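# Latch and run idle or paused thermal cyclers

## Task

For every thermal cycler whose display reads Idle or Paused at the outset, close its lid by lowering it gently by hand (never letting it drop or slam) and latch it. Then bring each of these cyclers to Running: a paused one must be resumed, not restarted, and no run may be stopped with the STOP key or by raising the lid handle while it runs. A cycler that read Running or Complete at the outset must keep its status, with no run started, paused or stopped on it, and its lid and plate left untouched. Every cycler must finish within about a finger's width of its starting spot, upright and barely rotated. Each plate must stay flat in its block. Nothing may rely on the robot to stay in place at the end. Finally the grippers must release and withdraw.

## Robot and tools

Robot: two arms, left_arm and right_arm, each ending in a parallel gripper. The gripper's fingers extend along its own +z axis and close along its own y axis. The reported hand position is the point between the finger pads, roughly 1 cm back from the tips. An idle arm may be parked out of the way.

World frame: one frame is shared by both arms and all calibration. Its origin lies on the table surface midway between the arms. +z is up, +x points out across the table, and left_arm sits toward +y. The arm names do not mean image sides. Printed hand positions can be slightly wrong, more so at long reach.

execute_actions: argument "actions" holds zero or one entries, plus an optional "pictures" boolean. An empty list only reports the state. A wait entry is {"steps": n}, with n up to 300 control steps of 1/30 s. It counts from the previous result, so the time spent replying is included. A motion entry has "rows" (1 to 15 rows) and "steps" (up to 15, default 15). Each row is used for one step, and the final row repeats if the steps outnumber the rows.

Rows: every row is one flat list of 14 numbers, each in [-1, 1], always covering both arms. The order is dx, dy, dz, rx, ry, rz, opening for left_arm, then the same seven for right_arm. The first six are offsets, not poses. They are expressed in that gripper's own axes and measured from the gripper pose shown in the latest result. In a reply's second or later call, or before any result has shown that gripper, they are measured from where the hand is when the action begins. Every row refers to that same base, not to the preceding row. Scale: 1.0 equals 0.6 m of translation or 180 degrees of rotation. rx, ry, rz form a single rotation vector. Opening is absolute: +1 is fully open (0.094 m) and -1 is closed.

Per step, the commanded pose is clipped to within 70 mm and 16 degrees of the measured pose. Damped inverse kinematics follows it and favours position over orientation. Large offsets therefore take several actions; compare the result with your aim and command the remainder. Arms tend to finish a centimetre or more short, usually low. All-zero offsets pull the hand back to its base pose, and repeating zeros lets it sag. To hold an arm, send the correction back to the wanted pose in a reply's first call, then zeros, and raise the aim if it still hangs low. Offsets of a few mm may produce no motion. Because offsets come from the measured pose, repeating a small push into something rigid does not press harder, but into something yielding it goes further.

move: argument "target" is one 14-number row laid out and measured exactly as above. Optional "speed" is in m/s, 0.002 to 0.5, default 0.25; turning is capped at twice that value in rad/s. Both grippers follow straight paths that finish together, lasting 0.5 to 10 s. Paths ignore obstacles and the other arm, may lag or overshoot, and can exceed the speed near full extension. Openings are sent at the start. Faster moves, or targets set deeper past a contact, hit and press harder. The result adds a "move:" line giving the ending (done, off_target, moving, held, fault), the limits that acted (paced means the pose was clipped; held means a check blocked steps, after which motion may jump), and each hand's distance to its target.

wait: "seconds", 0 to 10. Nothing new is sent meanwhile; arms settle toward their last clipped pose and fingers finish moving.

zoom_image: "camera" (cam_head_left, cam_head_right, cam_high, cam_low, cam_left_wrist, cam_right_wrist) and "region" [x0, y0, x1, y1] in that camera's image pixels from the top-left, at most 504 by 504. Full images are 672x504, or 504x504 for the wrist cameras.

finished_scene: "scene", the number of the current scene. It cannot be undone; the goal must already be met and remain so.

Results: the state line gives each gripper's end_effector_position (m) and end_effector_quat_wxyz in the world frame. grip_measured is the measured finger opening on the command scale; the final Joint positions value is the opening in metres. Readings may be off by about 1 mm. To hold something, command roughly 0.03 below grip_measured, or less for a lighter grip. Pads push about 50 to 62 N, less on thin parts. "Hand target" shows where the controller is driving each hand. "pose unreachable" means the clearance check altered or blocked that arm's command. HELD marks steps not sent. FAULT, MOTOR HOT (from 85 °C) and OVER-TEMPERATURE FAULT (at 100 °C the arm goes limp and drops) signal stops. Avoid holding loads for long.

Joint limits (rad): waist -2.880 to 2.880, shoulder 0.000 to 3.142, elbow 0.000 to 3.019, wrist pitch -1.693 to 1.571, wrist yaw -1.571 to 1.571, wrist roll -2.094 to 2.094.

Task hints: a lid counts as latched only when it is fully down and its handle rests fully down on its stop. For a lid that is already down, swing the handle fully up (the lid may lift) and back down onto its stop while still gripping it. START and the RESUME soft key respond only once the lid is latched. The simulation keeps running while you think.

Avoid: dropping or slamming lids, shoving cyclers off their spots, tipping plates, arms colliding or pressing on each other, and knocking anything off the table, which ends the scene.

Each tool is called as name(argument=value, ...) on one line, values as JSON.

## Session

execute_actions(actions=[])

Scene clock: 0.00 s of 7800.00 s.
left_arm: end_effector_position=(+0.6142, +0.4697, +0.1805) grip_measured=+1.000 end_effector_quat_wxyz=(+0.440, +0.099, +0.696, +0.558) | right_arm: end_effector_position=(+0.7226, -0.8559, +0.1597) grip_measured=+1.000 end_effector_quat_wxyz=(+0.445, +0.419, +0.567, +0.552)
Joint positions: left_arm=[ 0.135  1.802  0.874  0.941 -0.533  1.051  0.094] | right_arm=[-0.889  2.522  2.154  0.381 -1.108  1.54   0.094]
Joint velocities: left_arm=[-0.005  0.005  0.002  0.007  0.051 -0.081  0.   ] | right_arm=[ 0.005  0.005 -0.007  0.002 -0.022 -0.007  0.   ]
Hand target (left_arm): +0.620, +0.471, +0.197; +0.452, +0.091, +0.686, +0.563
Hand target (right_arm): +0.725, -0.859, +0.167; +0.453, +0.411, +0.568, +0.550

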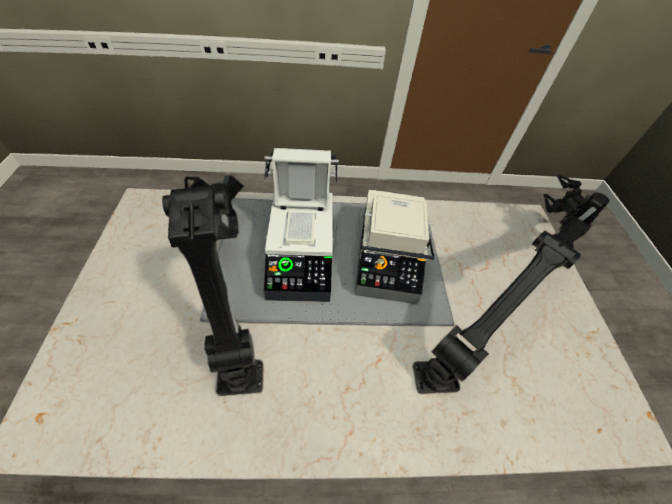

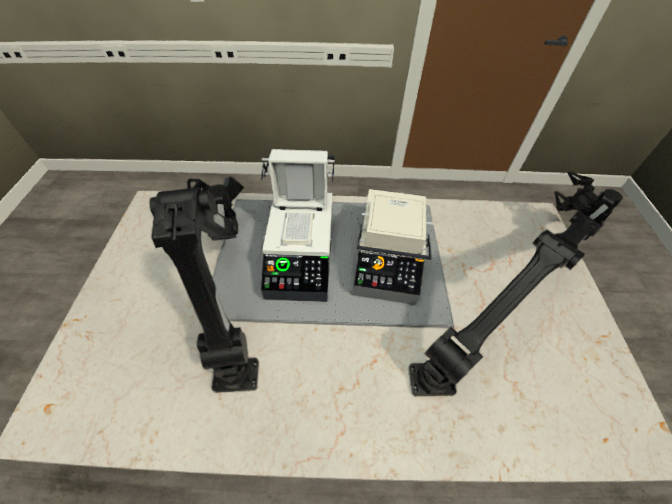

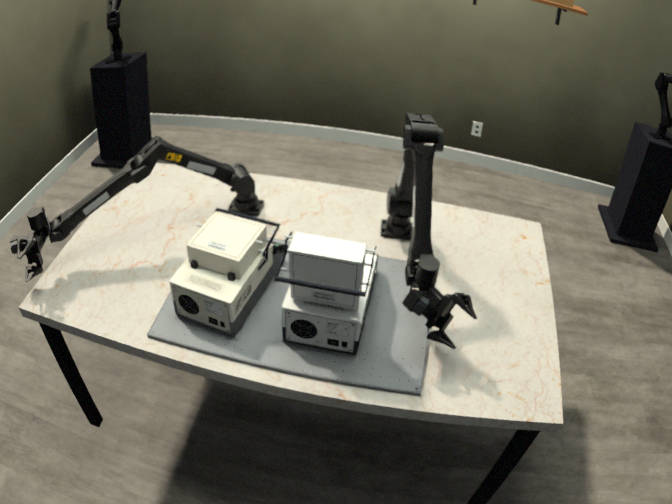

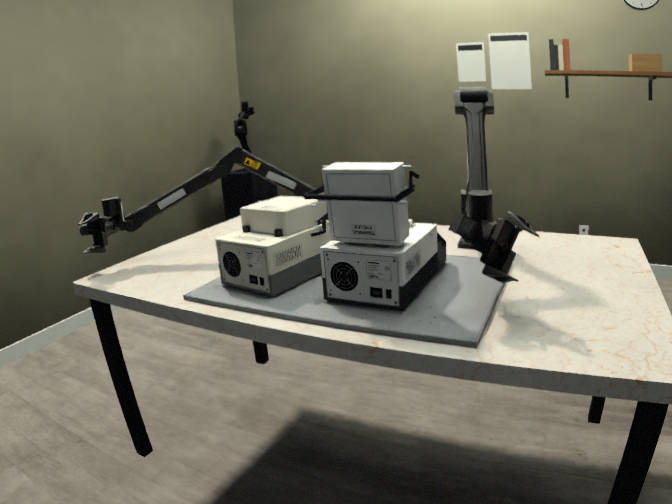

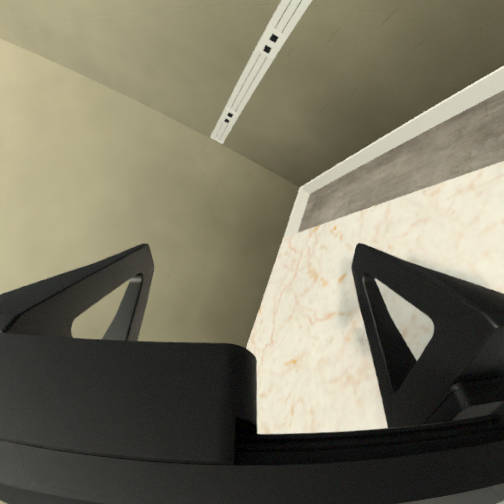

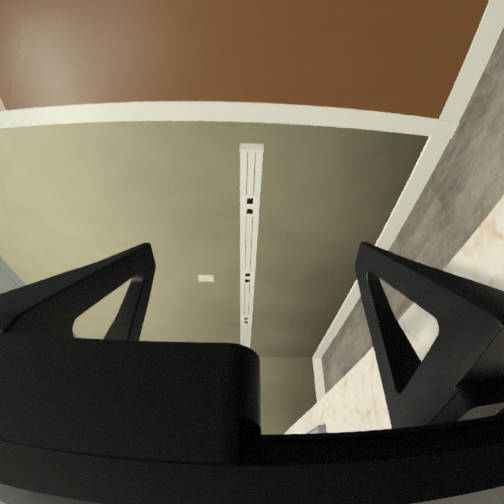

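zoom_image(camera="cam_head_left", region=[250, 140, 450, 310])

zoom_image(camera="cam_high", region=[150, 190, 400, 370])

Region (250, 140, 450, 310) of cam_head_left's 672x504 image, scaled by 2.520, with more detail than that image has; it fills the top 428 rows of this view, and the rest is white.

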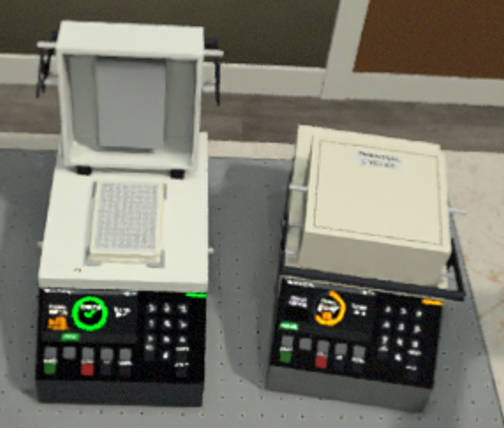

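Region (150, 190, 400, 370) of cam_high's 672x504 image, scaled by 2.016, with more detail than that image has; it fills the top 363 rows of this view, and the rest is white.

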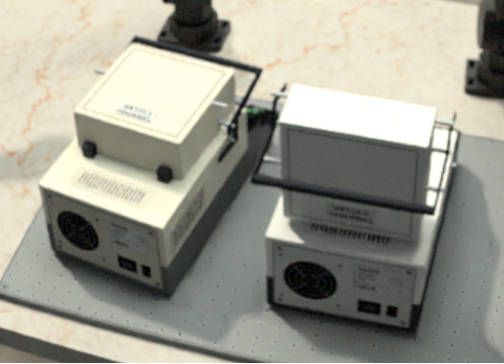

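move(target=[0,0,0,0,0,0,1,0.97,0.327,-0.465,0.5,-0.053,0.075,1])

Scene clock: 35.23 s of 7800.00 s.
left_arm: end_effector_position=(+0.6142, +0.4697, +0.1805) grip_measured=+1.000 end_effector_quat_wxyz=(+0.440, +0.099, +0.696, +0.558) | right_arm: end_effector_position=(+0.2950, -0.3621, +0.3255) grip_measured=+1.000 end_effector_quat_wxyz=(+0.055, +0.697, +0.715, +0.020)
Joint positions: left_arm=[ 0.135  1.802  0.874  0.941 -0.533  1.051  0.094] | right_arm=[-0.262  0.995  1.218 -1.678  0.023  1.321  0.094]
Joint velocities: left_arm=[ 0.005 -0.005  0.002 -0.002  0.095 -0.066  0.   ] | right_arm=[-0.015  0.005  0.007  0.002 -0.037  0.051  0.   ]
Hand target (left_arm): +0.614, +0.470, +0.180; +0.440, +0.099, +0.696, +0.558
Hand target (right_arm): +0.291, -0.362, +0.321; +0.044, +0.704, +0.709, +0.012
Off the commanded pose (left_arm): 0.000 m, 0 deg.
Off the commanded pose (right_arm): 0.010 m, 7 deg.
joint sent to its limit (right arm) — the command would take joint 4 (wrist pitch) past its lower limit, so that joint was sent only as far as its limit.
After step 90, 28.47 s passed at rest.
move: off_target (right_arm)
camera_calibration (this result's frames):
cam_right_wrist: T_world_to_cam=[[-0.994323, -0.0409667, -0.0982043, 0.312753], [-0.0871893, 0.842717, 0.531249, 0.161777], [0.0609949, 0.536796, -0.841505, 0.570629], [0, 0, 0, 1]] pos_world=[0.290277, -0.429831, 0.424957]

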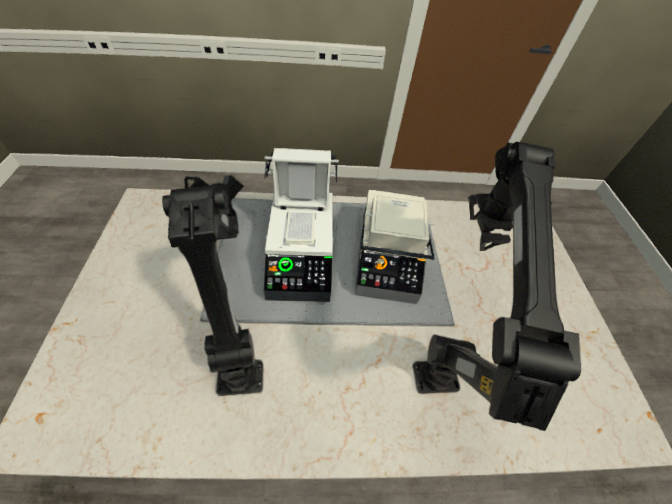

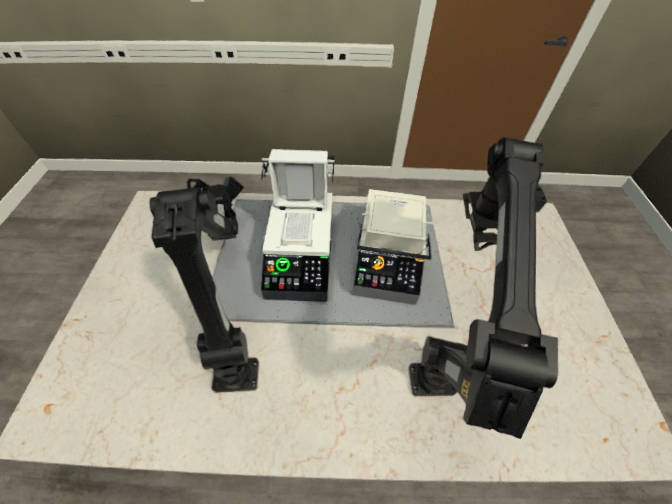

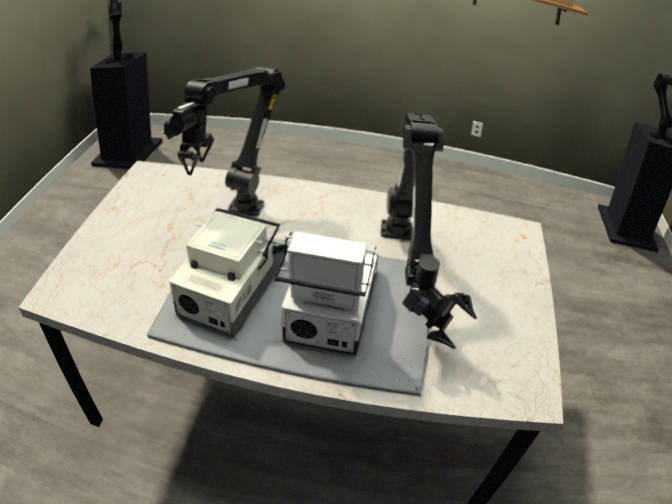

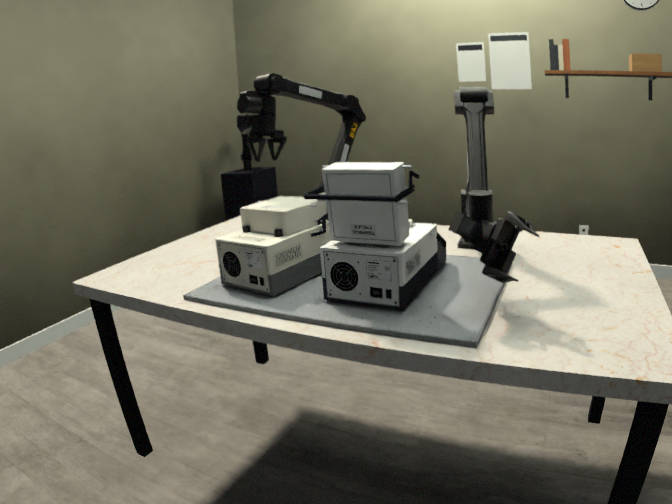

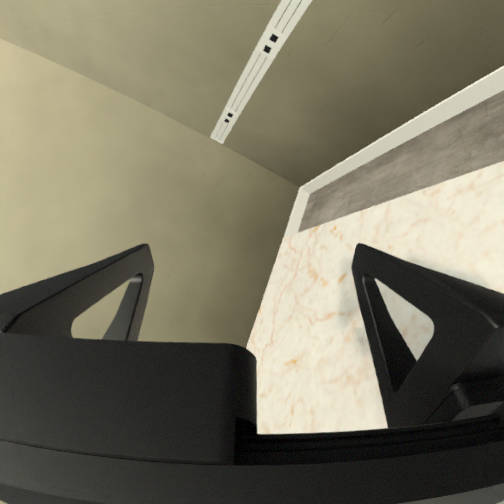

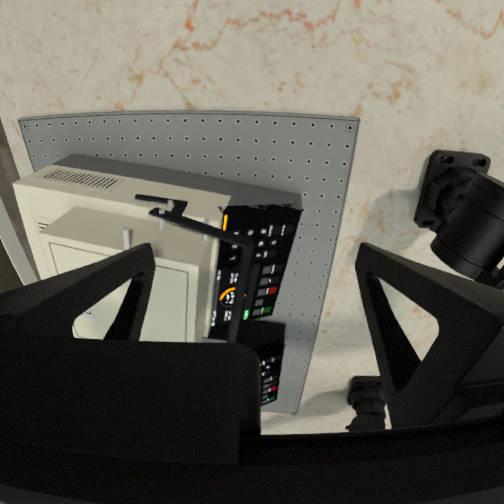

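move(target=[0,0,0,0,0,0,1,0.287,-0.008,0.11,-0.15,0.04,0,0.3])

Scene clock: 55.13 s of 7800.00 s.
left_arm: end_effector_position=(+0.6142, +0.4697, +0.1805) grip_measured=+1.000 end_effector_quat_wxyz=(+0.440, +0.099, +0.696, +0.558) | right_arm: end_effector_position=(+0.2901, -0.1949, +0.2501) grip_measured=+0.302 end_effector_quat_wxyz=(+0.170, +0.660, +0.698, +0.221)
Joint positions: left_arm=[ 0.135  1.802  0.874  0.941 -0.533  1.051  0.094] | right_arm=[ 0.443  0.689  0.781 -1.122  0.17   1.948  0.061]
Joint velocities: left_arm=[-0.015  0.005 -0.002  0.022  0.037  0.066  0.   ] | right_arm=[ 0.005 -0.015 -0.007 -0.022  0.066  0.007 -0.001]
Hand target (left_arm): +0.614, +0.470, +0.180; +0.440, +0.099, +0.696, +0.558
Hand target (right_arm): +0.294, -0.193, +0.254; +0.173, +0.664, +0.689, +0.235
Off the commanded pose (left_arm): 0.000 m, 0 deg.
Off the commanded pose (right_arm): 0.004 m, 1 deg.
After step 90, 15.27 s passed at rest.
move: done
camera_calibration (this result's frames):
cam_right_wrist: T_world_to_cam=[[-0.848563, -0.0456225, -0.527123, 0.371429], [-0.369345, 0.764439, 0.52841, 0.12774], [0.378846, 0.64308, -0.665525, 0.302188], [0, 0, 0, 1]] pos_world=[0.247878, -0.275035, 0.329403]

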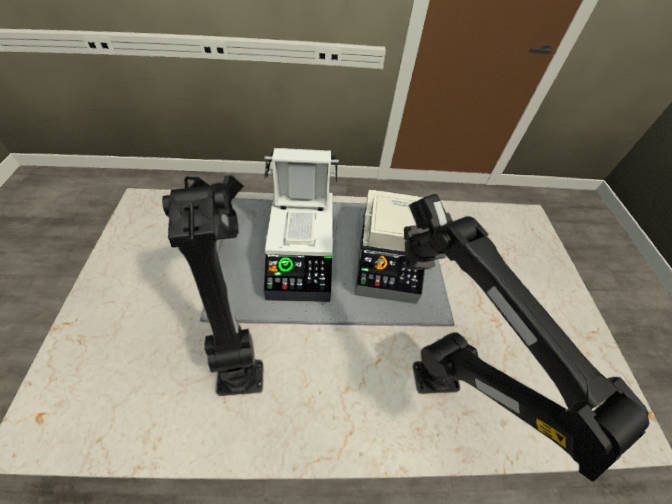

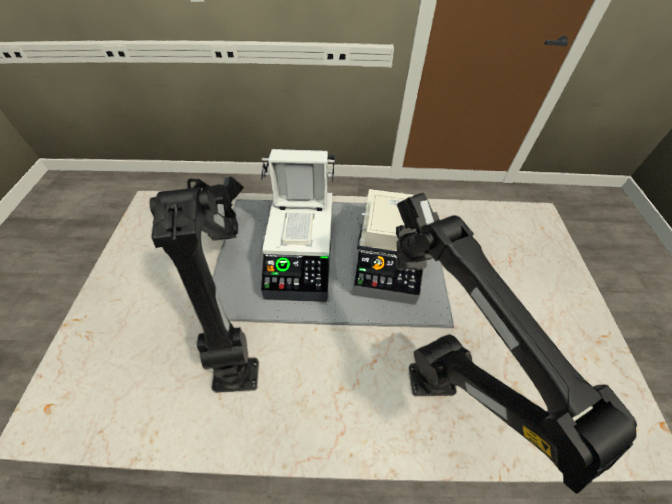

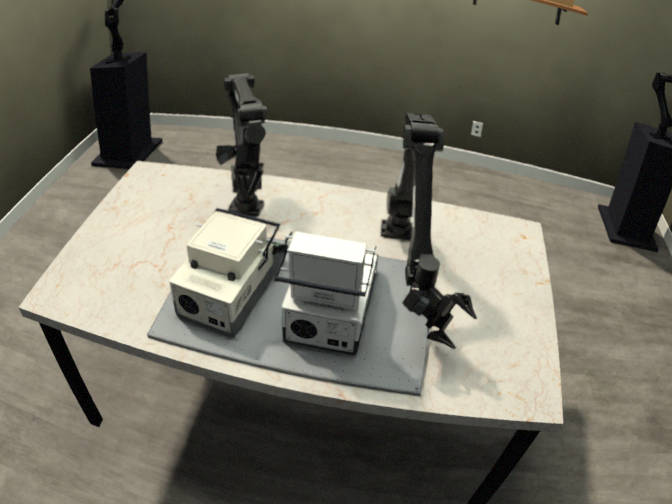

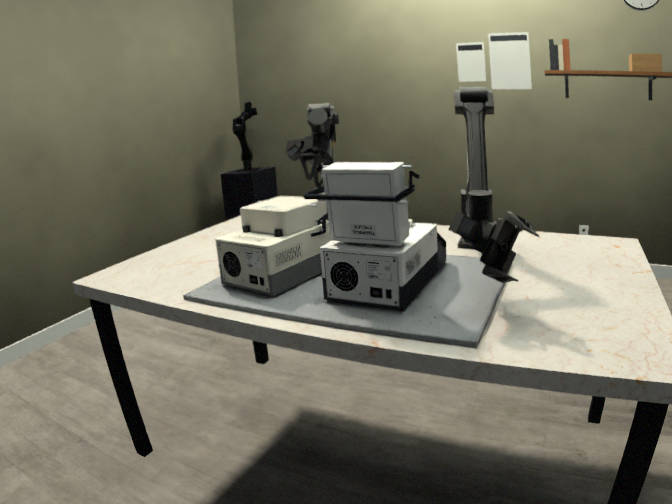

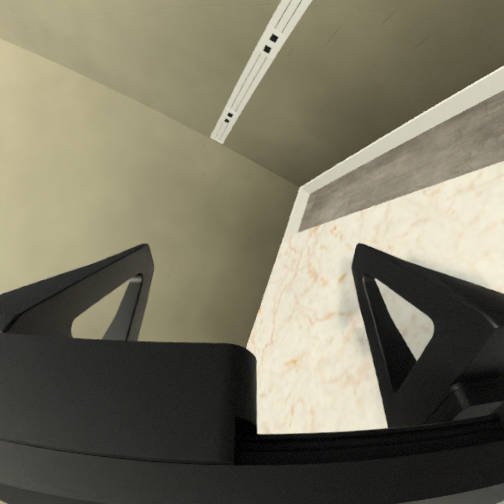

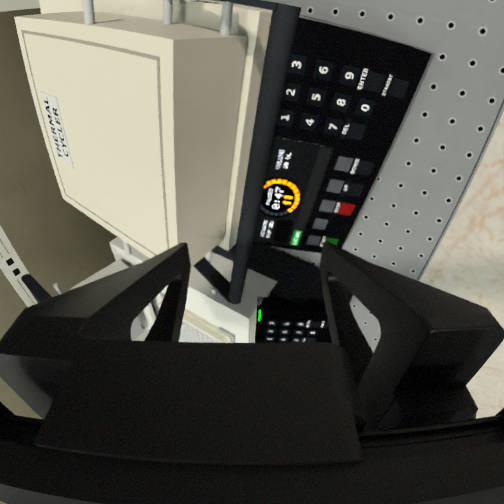

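move(target=[0,0,0,0,0,0,1,-0.03,0,0.095,0,0,0,0.3], speed=0.08)

zoom_image(camera="cam_right_wrist", region=[100, 0, 450, 350])

zoom_image(camera="cam_high", region=[150, 130, 350, 300])

Scene clock: 62.20 s of 7800.00 s.
left_arm: end_effector_position=(+0.6142, +0.4697, +0.1805) grip_measured=+1.000 end_effector_quat_wxyz=(+0.440, +0.099, +0.696, +0.558) | right_arm: end_effector_position=(+0.3159, -0.2075, +0.2007) grip_measured=+0.302 end_effector_quat_wxyz=(+0.165, +0.666, +0.696, +0.214)
Joint positions: left_arm=[ 0.135  1.802  0.874  0.941 -0.533  1.051  0.094] | right_arm=[ 0.332  0.758  0.682 -0.958  0.113  1.865  0.061]
Joint velocities: left_arm=[-0.005  0.005  0.002 -0.002  0.022  0.051  0.   ] | right_arm=[ 0.005  0.005  0.007 -0.002 -0.007 -0.022  0.   ]
Hand target (left_arm): +0.614, +0.470, +0.180; +0.440, +0.099, +0.696, +0.558
Hand target (right_arm): +0.321, -0.207, +0.201; +0.170, +0.661, +0.697, +0.220
Off the commanded pose (left_arm): 0.000 m, 0 deg.
Off the commanded pose (right_arm): 0.006 m, 1 deg.
After step 90, 2.97 s passed at rest.
move: done
camera_calibration (this result's frames):
cam_right_wrist: T_world_to_cam=[[-0.858157, -0.0372247, -0.512035, 0.368461], [-0.352089, 0.768533, 0.534219, 0.167355], [0.37363, 0.638726, -0.672629, 0.269816], [0, 0, 0, 1]] pos_world=[0.274311, -0.287241, 0.280747]

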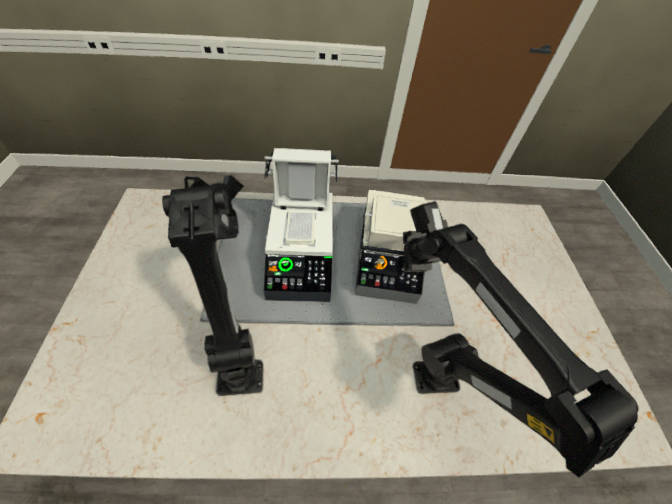

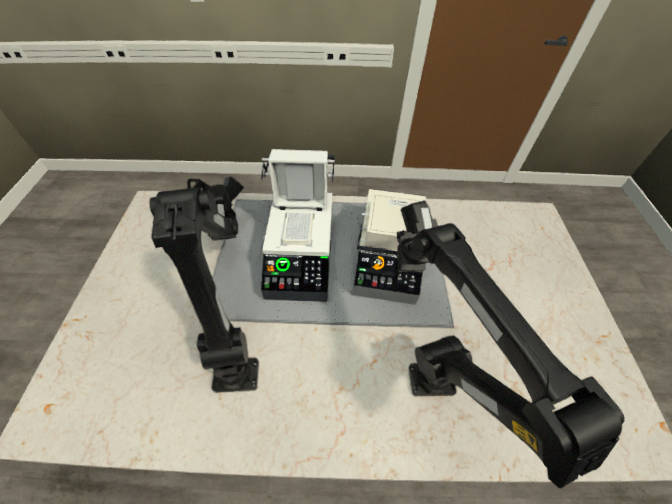

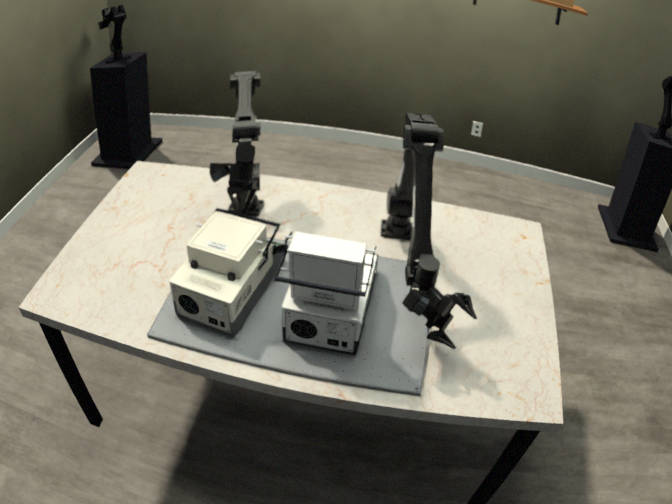

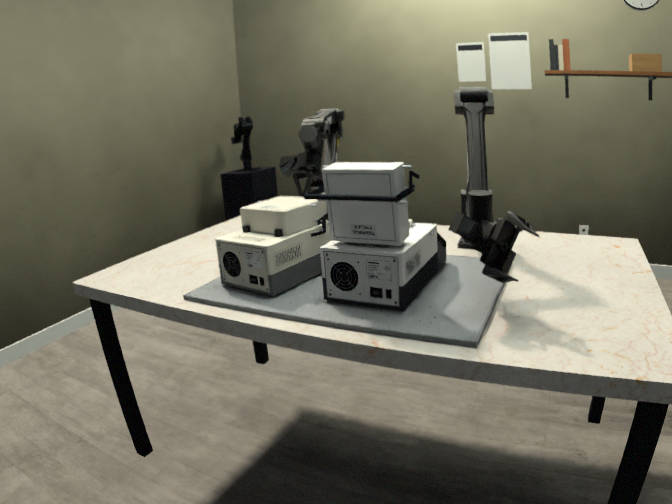

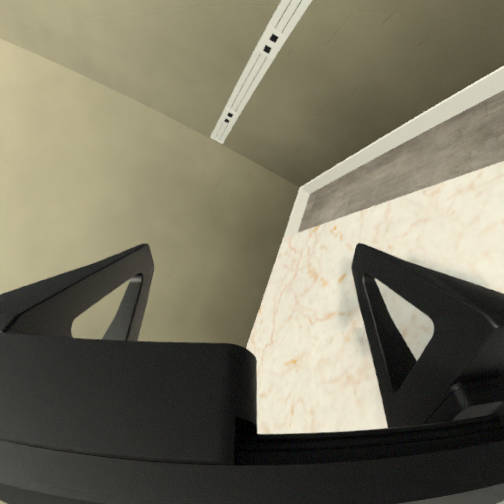

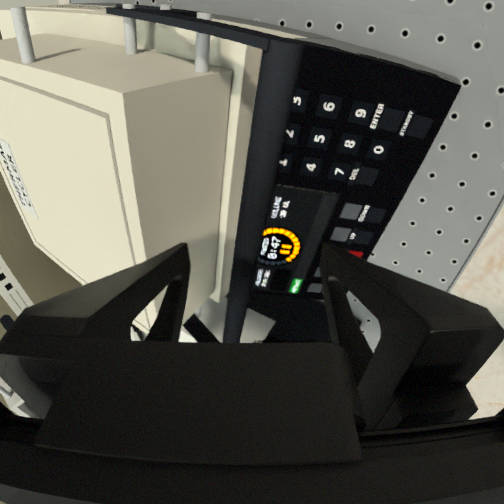

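Region (100, 0, 450, 350) of cam_right_wrist's 504x504 image, scaled by 1.440, with more detail than that image has.

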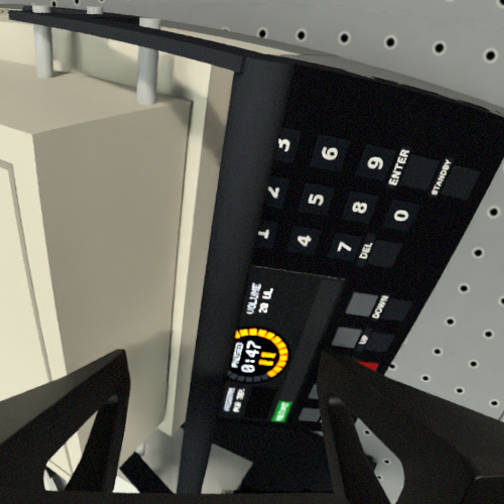

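Region (150, 130, 350, 300) of cam_high's 672x504 image, scaled by 2.520, with more detail than that image has; it fills the top 428 rows of this view, and the rest is white.

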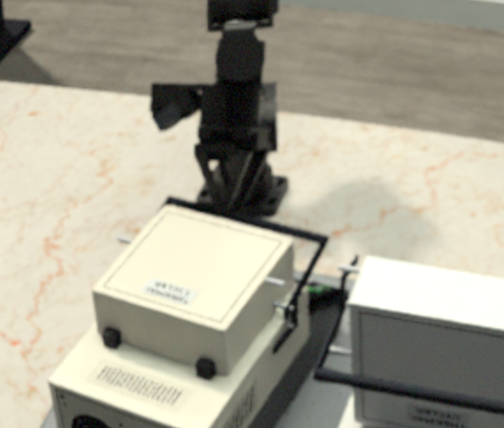

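move(target=[0,0,0,0,0,0,1,0,0,0.05,0,0,0,0.3], speed=0.05)

Scene clock: 68.07 s of 7800.00 s.
left_arm: end_effector_position=(+0.6142, +0.4697, +0.1805) grip_measured=+1.000 end_effector_quat_wxyz=(+0.440, +0.099, +0.696, +0.558) | right_arm: end_effector_position=(+0.3262, -0.2042, +0.1763) grip_measured=+0.302 end_effector_quat_wxyz=(+0.162, +0.667, +0.697, +0.209)
Joint positions: left_arm=[ 0.135  1.802  0.874  0.941 -0.533  1.051  0.094] | right_arm=[ 0.329  0.814  0.645 -0.878  0.111  1.863  0.061]
Joint velocities: left_arm=[-0.015 -0.015 -0.012 -0.007 -0.051  0.037  0.   ] | right_arm=[-0.005  0.005 -0.017 -0.012 -0.066 -0.022  0.   ]
Hand target (left_arm): +0.614, +0.470, +0.180; +0.440, +0.099, +0.696, +0.558
Hand target (right_arm): +0.331, -0.205, +0.175; +0.165, +0.665, +0.696, +0.214
Off the commanded pose (left_arm): 0.000 m, 0 deg.
Off the commanded pose (right_arm): 0.005 m, 1 deg.
After step 90, 1.97 s passed at rest.
move: done
camera_calibration (this result's frames):
cam_right_wrist: T_world_to_cam=[[-0.864444, -0.038916, -0.501221, 0.364761], [-0.345362, 0.77047, 0.535817, 0.17934], [0.365324, 0.636287, -0.679469, 0.250883], [0, 0, 0, 1]] pos_world=[0.285599, -0.283614, 0.2572]

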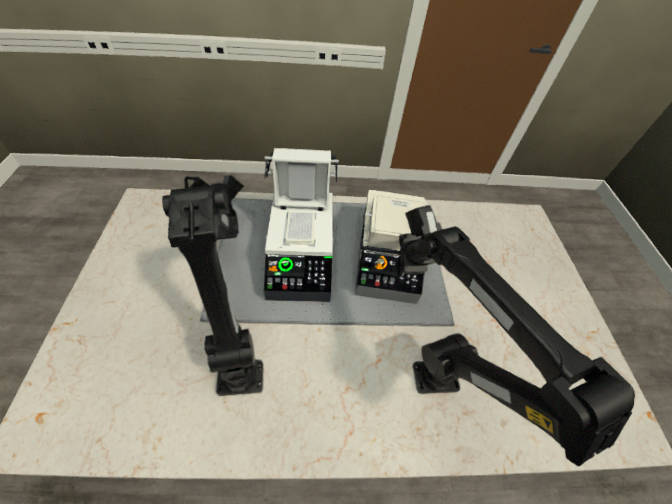

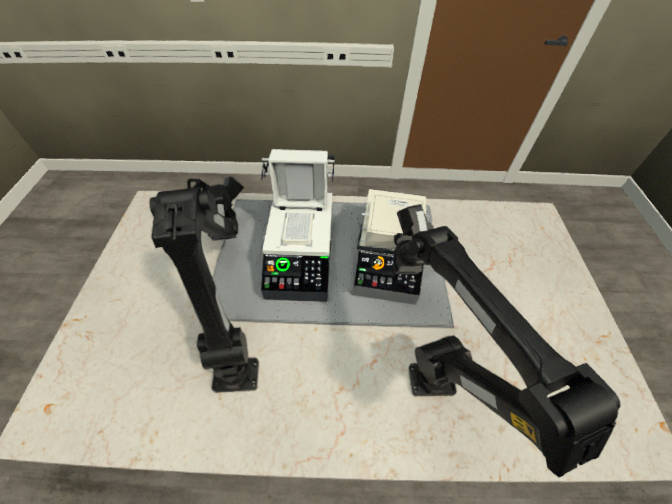

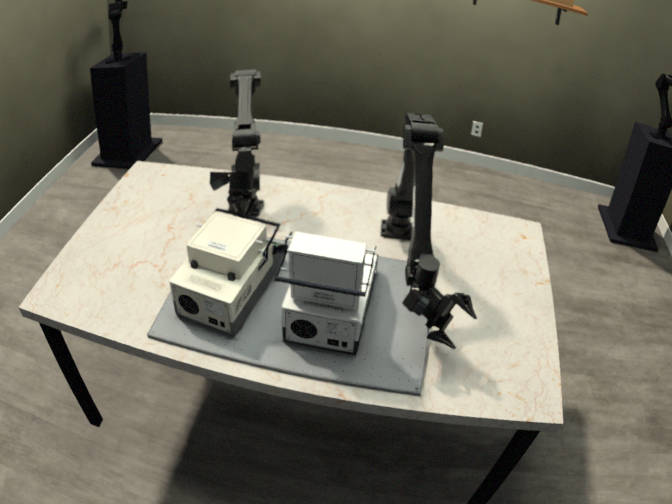

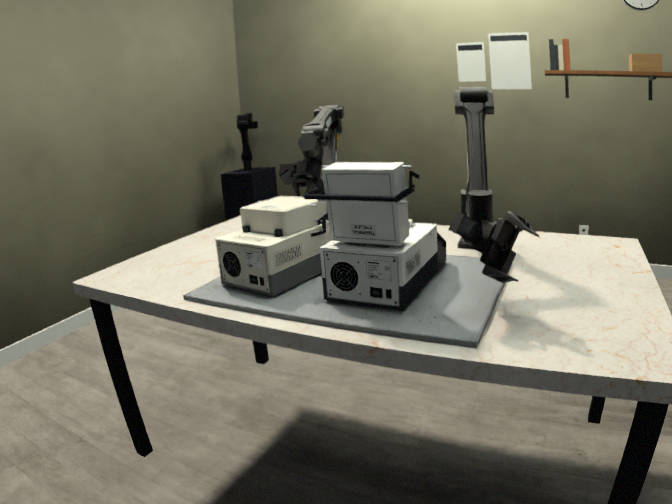

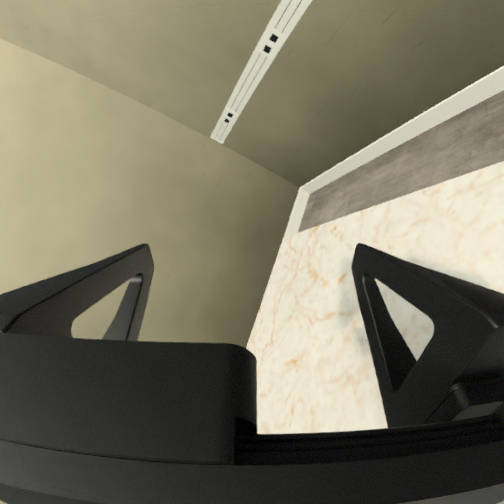

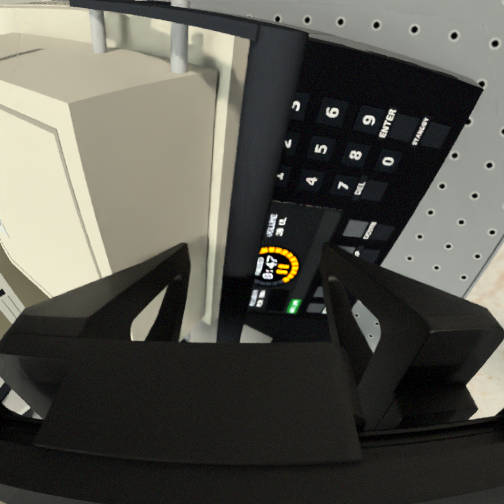

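move(target=[0,0,0,0,0,0,1,0,0.012,0.04,0,0,0,0.3], speed=0.05)

move(target=[0,0,0,0,0,0,1,0,0,0,0,0,0,-1])

Scene clock: 74.07 s of 7800.00 s.
left_arm: end_effector_position=(+0.6142, +0.4697, +0.1805) grip_measured=+1.000 end_effector_quat_wxyz=(+0.440, +0.099, +0.696, +0.558) | right_arm: end_effector_position=(+0.3347, -0.2007, +0.1577) grip_measured=+0.302 end_effector_quat_wxyz=(+0.153, +0.669, +0.700, +0.198)
Joint positions: left_arm=[ 0.135  1.802  0.874  0.941 -0.533  1.051  0.094] | right_arm=[ 0.325  0.878  0.634 -0.831  0.102  1.862  0.061]
Joint velocities: left_arm=[-0.005 -0.005 -0.017 -0.002  0.022 -0.11   0.   ] | right_arm=[-0.015  0.005  0.002 -0.007 -0.022  0.066 -0.   ]
Hand target (left_arm): +0.614, +0.470, +0.180; +0.440, +0.099, +0.696, +0.558
Hand target (right_arm): +0.344, -0.202, +0.159; +0.162, +0.667, +0.697, +0.208
Off the commanded pose (left_arm): 0.000 m, 0 deg.
Off the commanded pose (right_arm): 0.010 m, 2 deg.
After step 90, 2.17 s passed at rest.
move: done
camera_calibration (this result's frames):
cam_right_wrist: T_world_to_cam=[[-0.878398, -0.0410472, -0.476164, 0.363141], [-0.330409, 0.772022, 0.542966, 0.183761], [0.345322, 0.634269, -0.691705, 0.241129], [0, 0, 0, 1]] pos_world=[0.296431, -0.279902, 0.239929]

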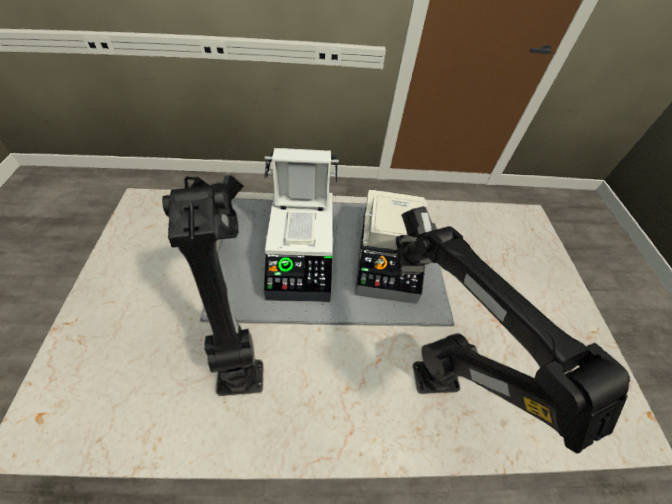

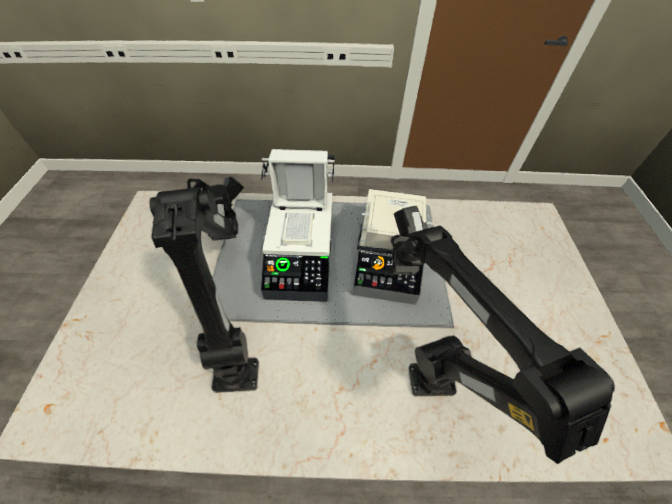

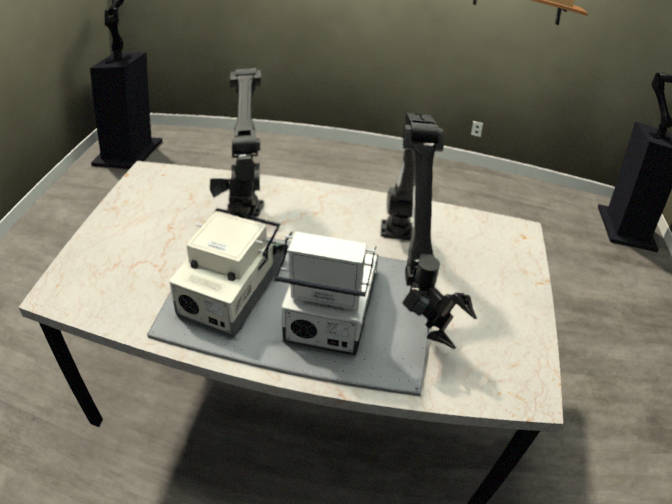

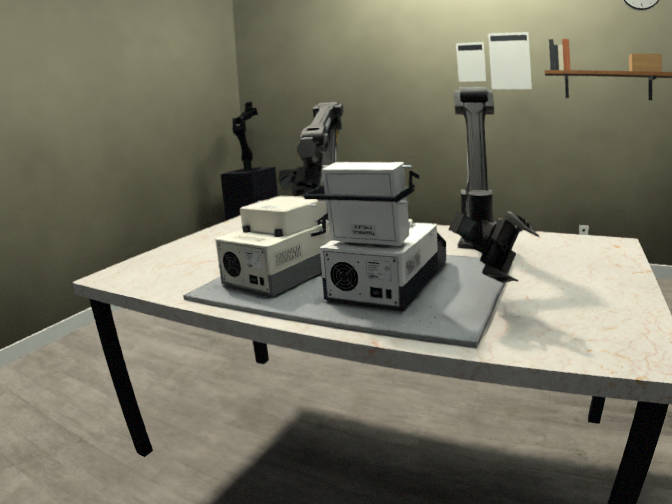

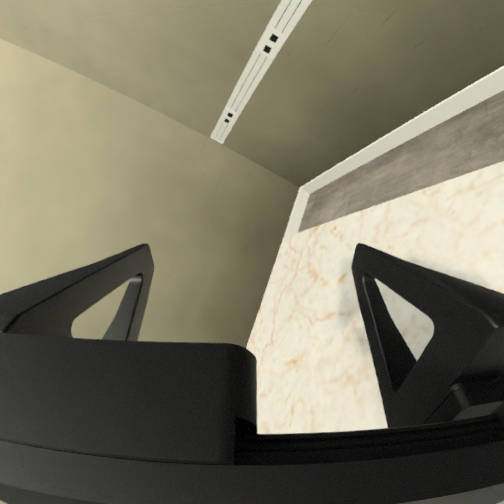

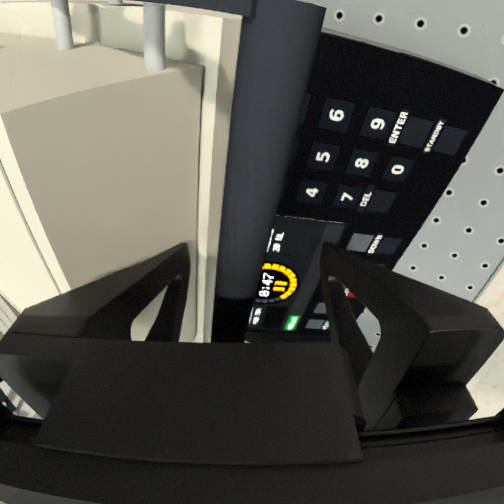

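Scene clock: 74.60 s of 7800.00 s.
left_arm: end_effector_position=(+0.6142, +0.4697, +0.1805) grip_measured=+1.000 end_effector_quat_wxyz=(+0.440, +0.099, +0.696, +0.558) | right_arm: end_effector_position=(+0.3421, -0.2009, +0.1631) grip_measured=-0.787 end_effector_quat_wxyz=(+0.151, +0.702, +0.662, +0.216)
Joint positions: left_arm=[ 0.135  1.802  0.874  0.941 -0.533  1.051  0.094] | right_arm=[ 0.318  0.88   0.641 -0.808  0.105  1.957  0.01 ]
Joint velocities: left_arm=[-0.015 -0.015 -0.017 -0.017 -0.051 -0.051  0.   ] | right_arm=[-0.015 -0.015 -0.012 -0.017 -0.022 -0.037 -0.001]
Hand target (left_arm): +0.614, +0.470, +0.180; +0.440, +0.099, +0.696, +0.558
Hand target (right_arm): +0.335, -0.201, +0.158; +0.153, +0.670, +0.699, +0.198
Off the commanded pose (left_arm): 0.000 m, 0 deg.
Off the commanded pose (right_arm): 0.009 m, 6 deg.
move: off_target (right_arm)
camera_calibration (this result's frames):
cam_right_wrist: T_world_to_cam=[[-0.867808, 0.0647789, -0.492658, 0.392587], [-0.271116, 0.769156, 0.578701, 0.156669], [0.416419, 0.635769, -0.649918, 0.211589], [0, 0, 0, 1]] pos_world=[0.295056, -0.280456, 0.240262]

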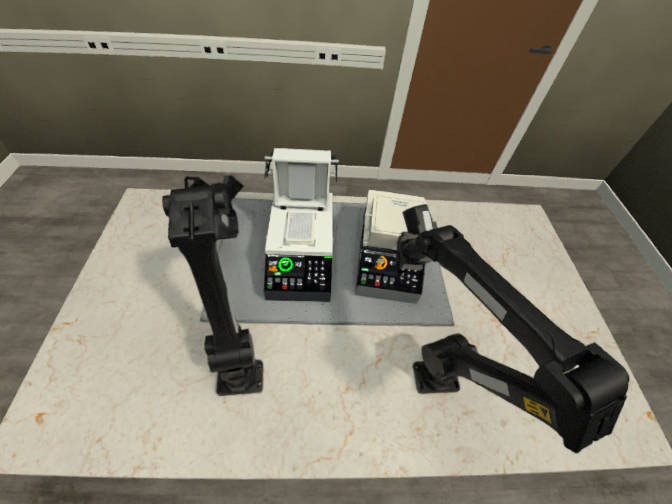

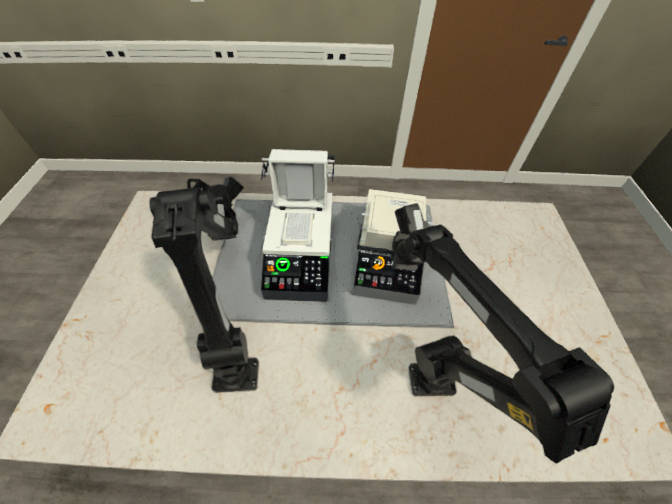

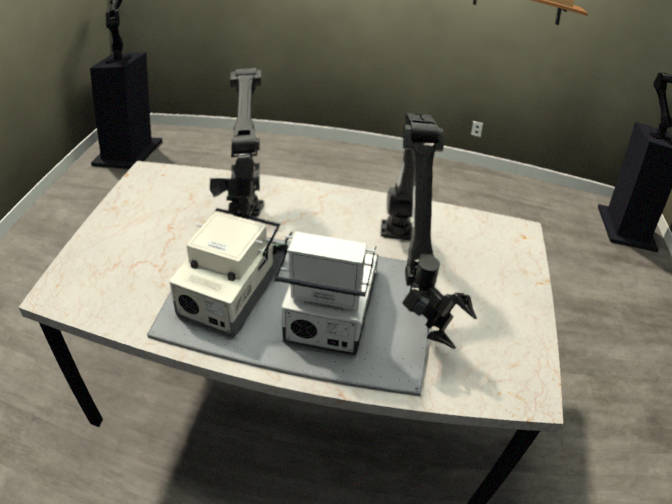

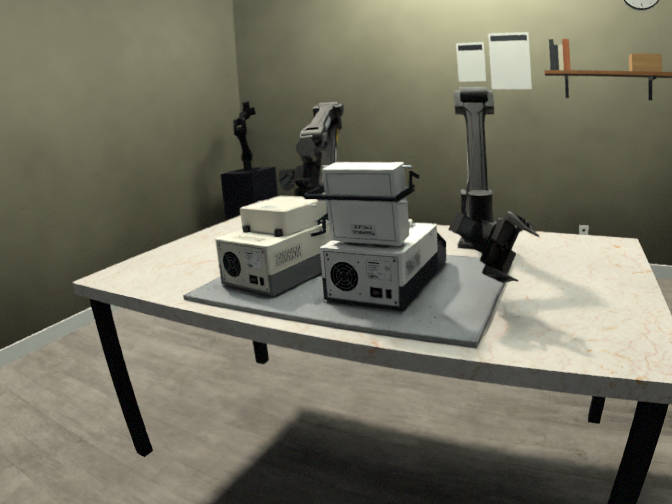

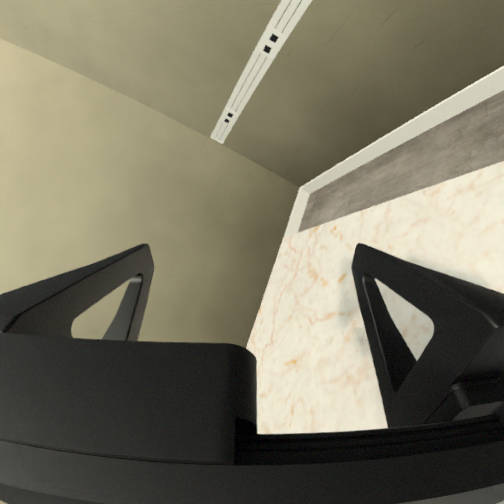

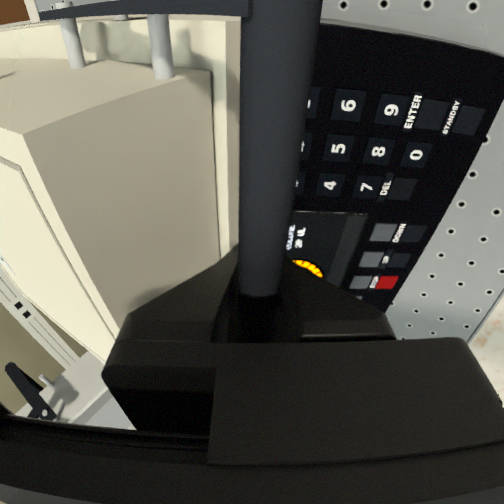

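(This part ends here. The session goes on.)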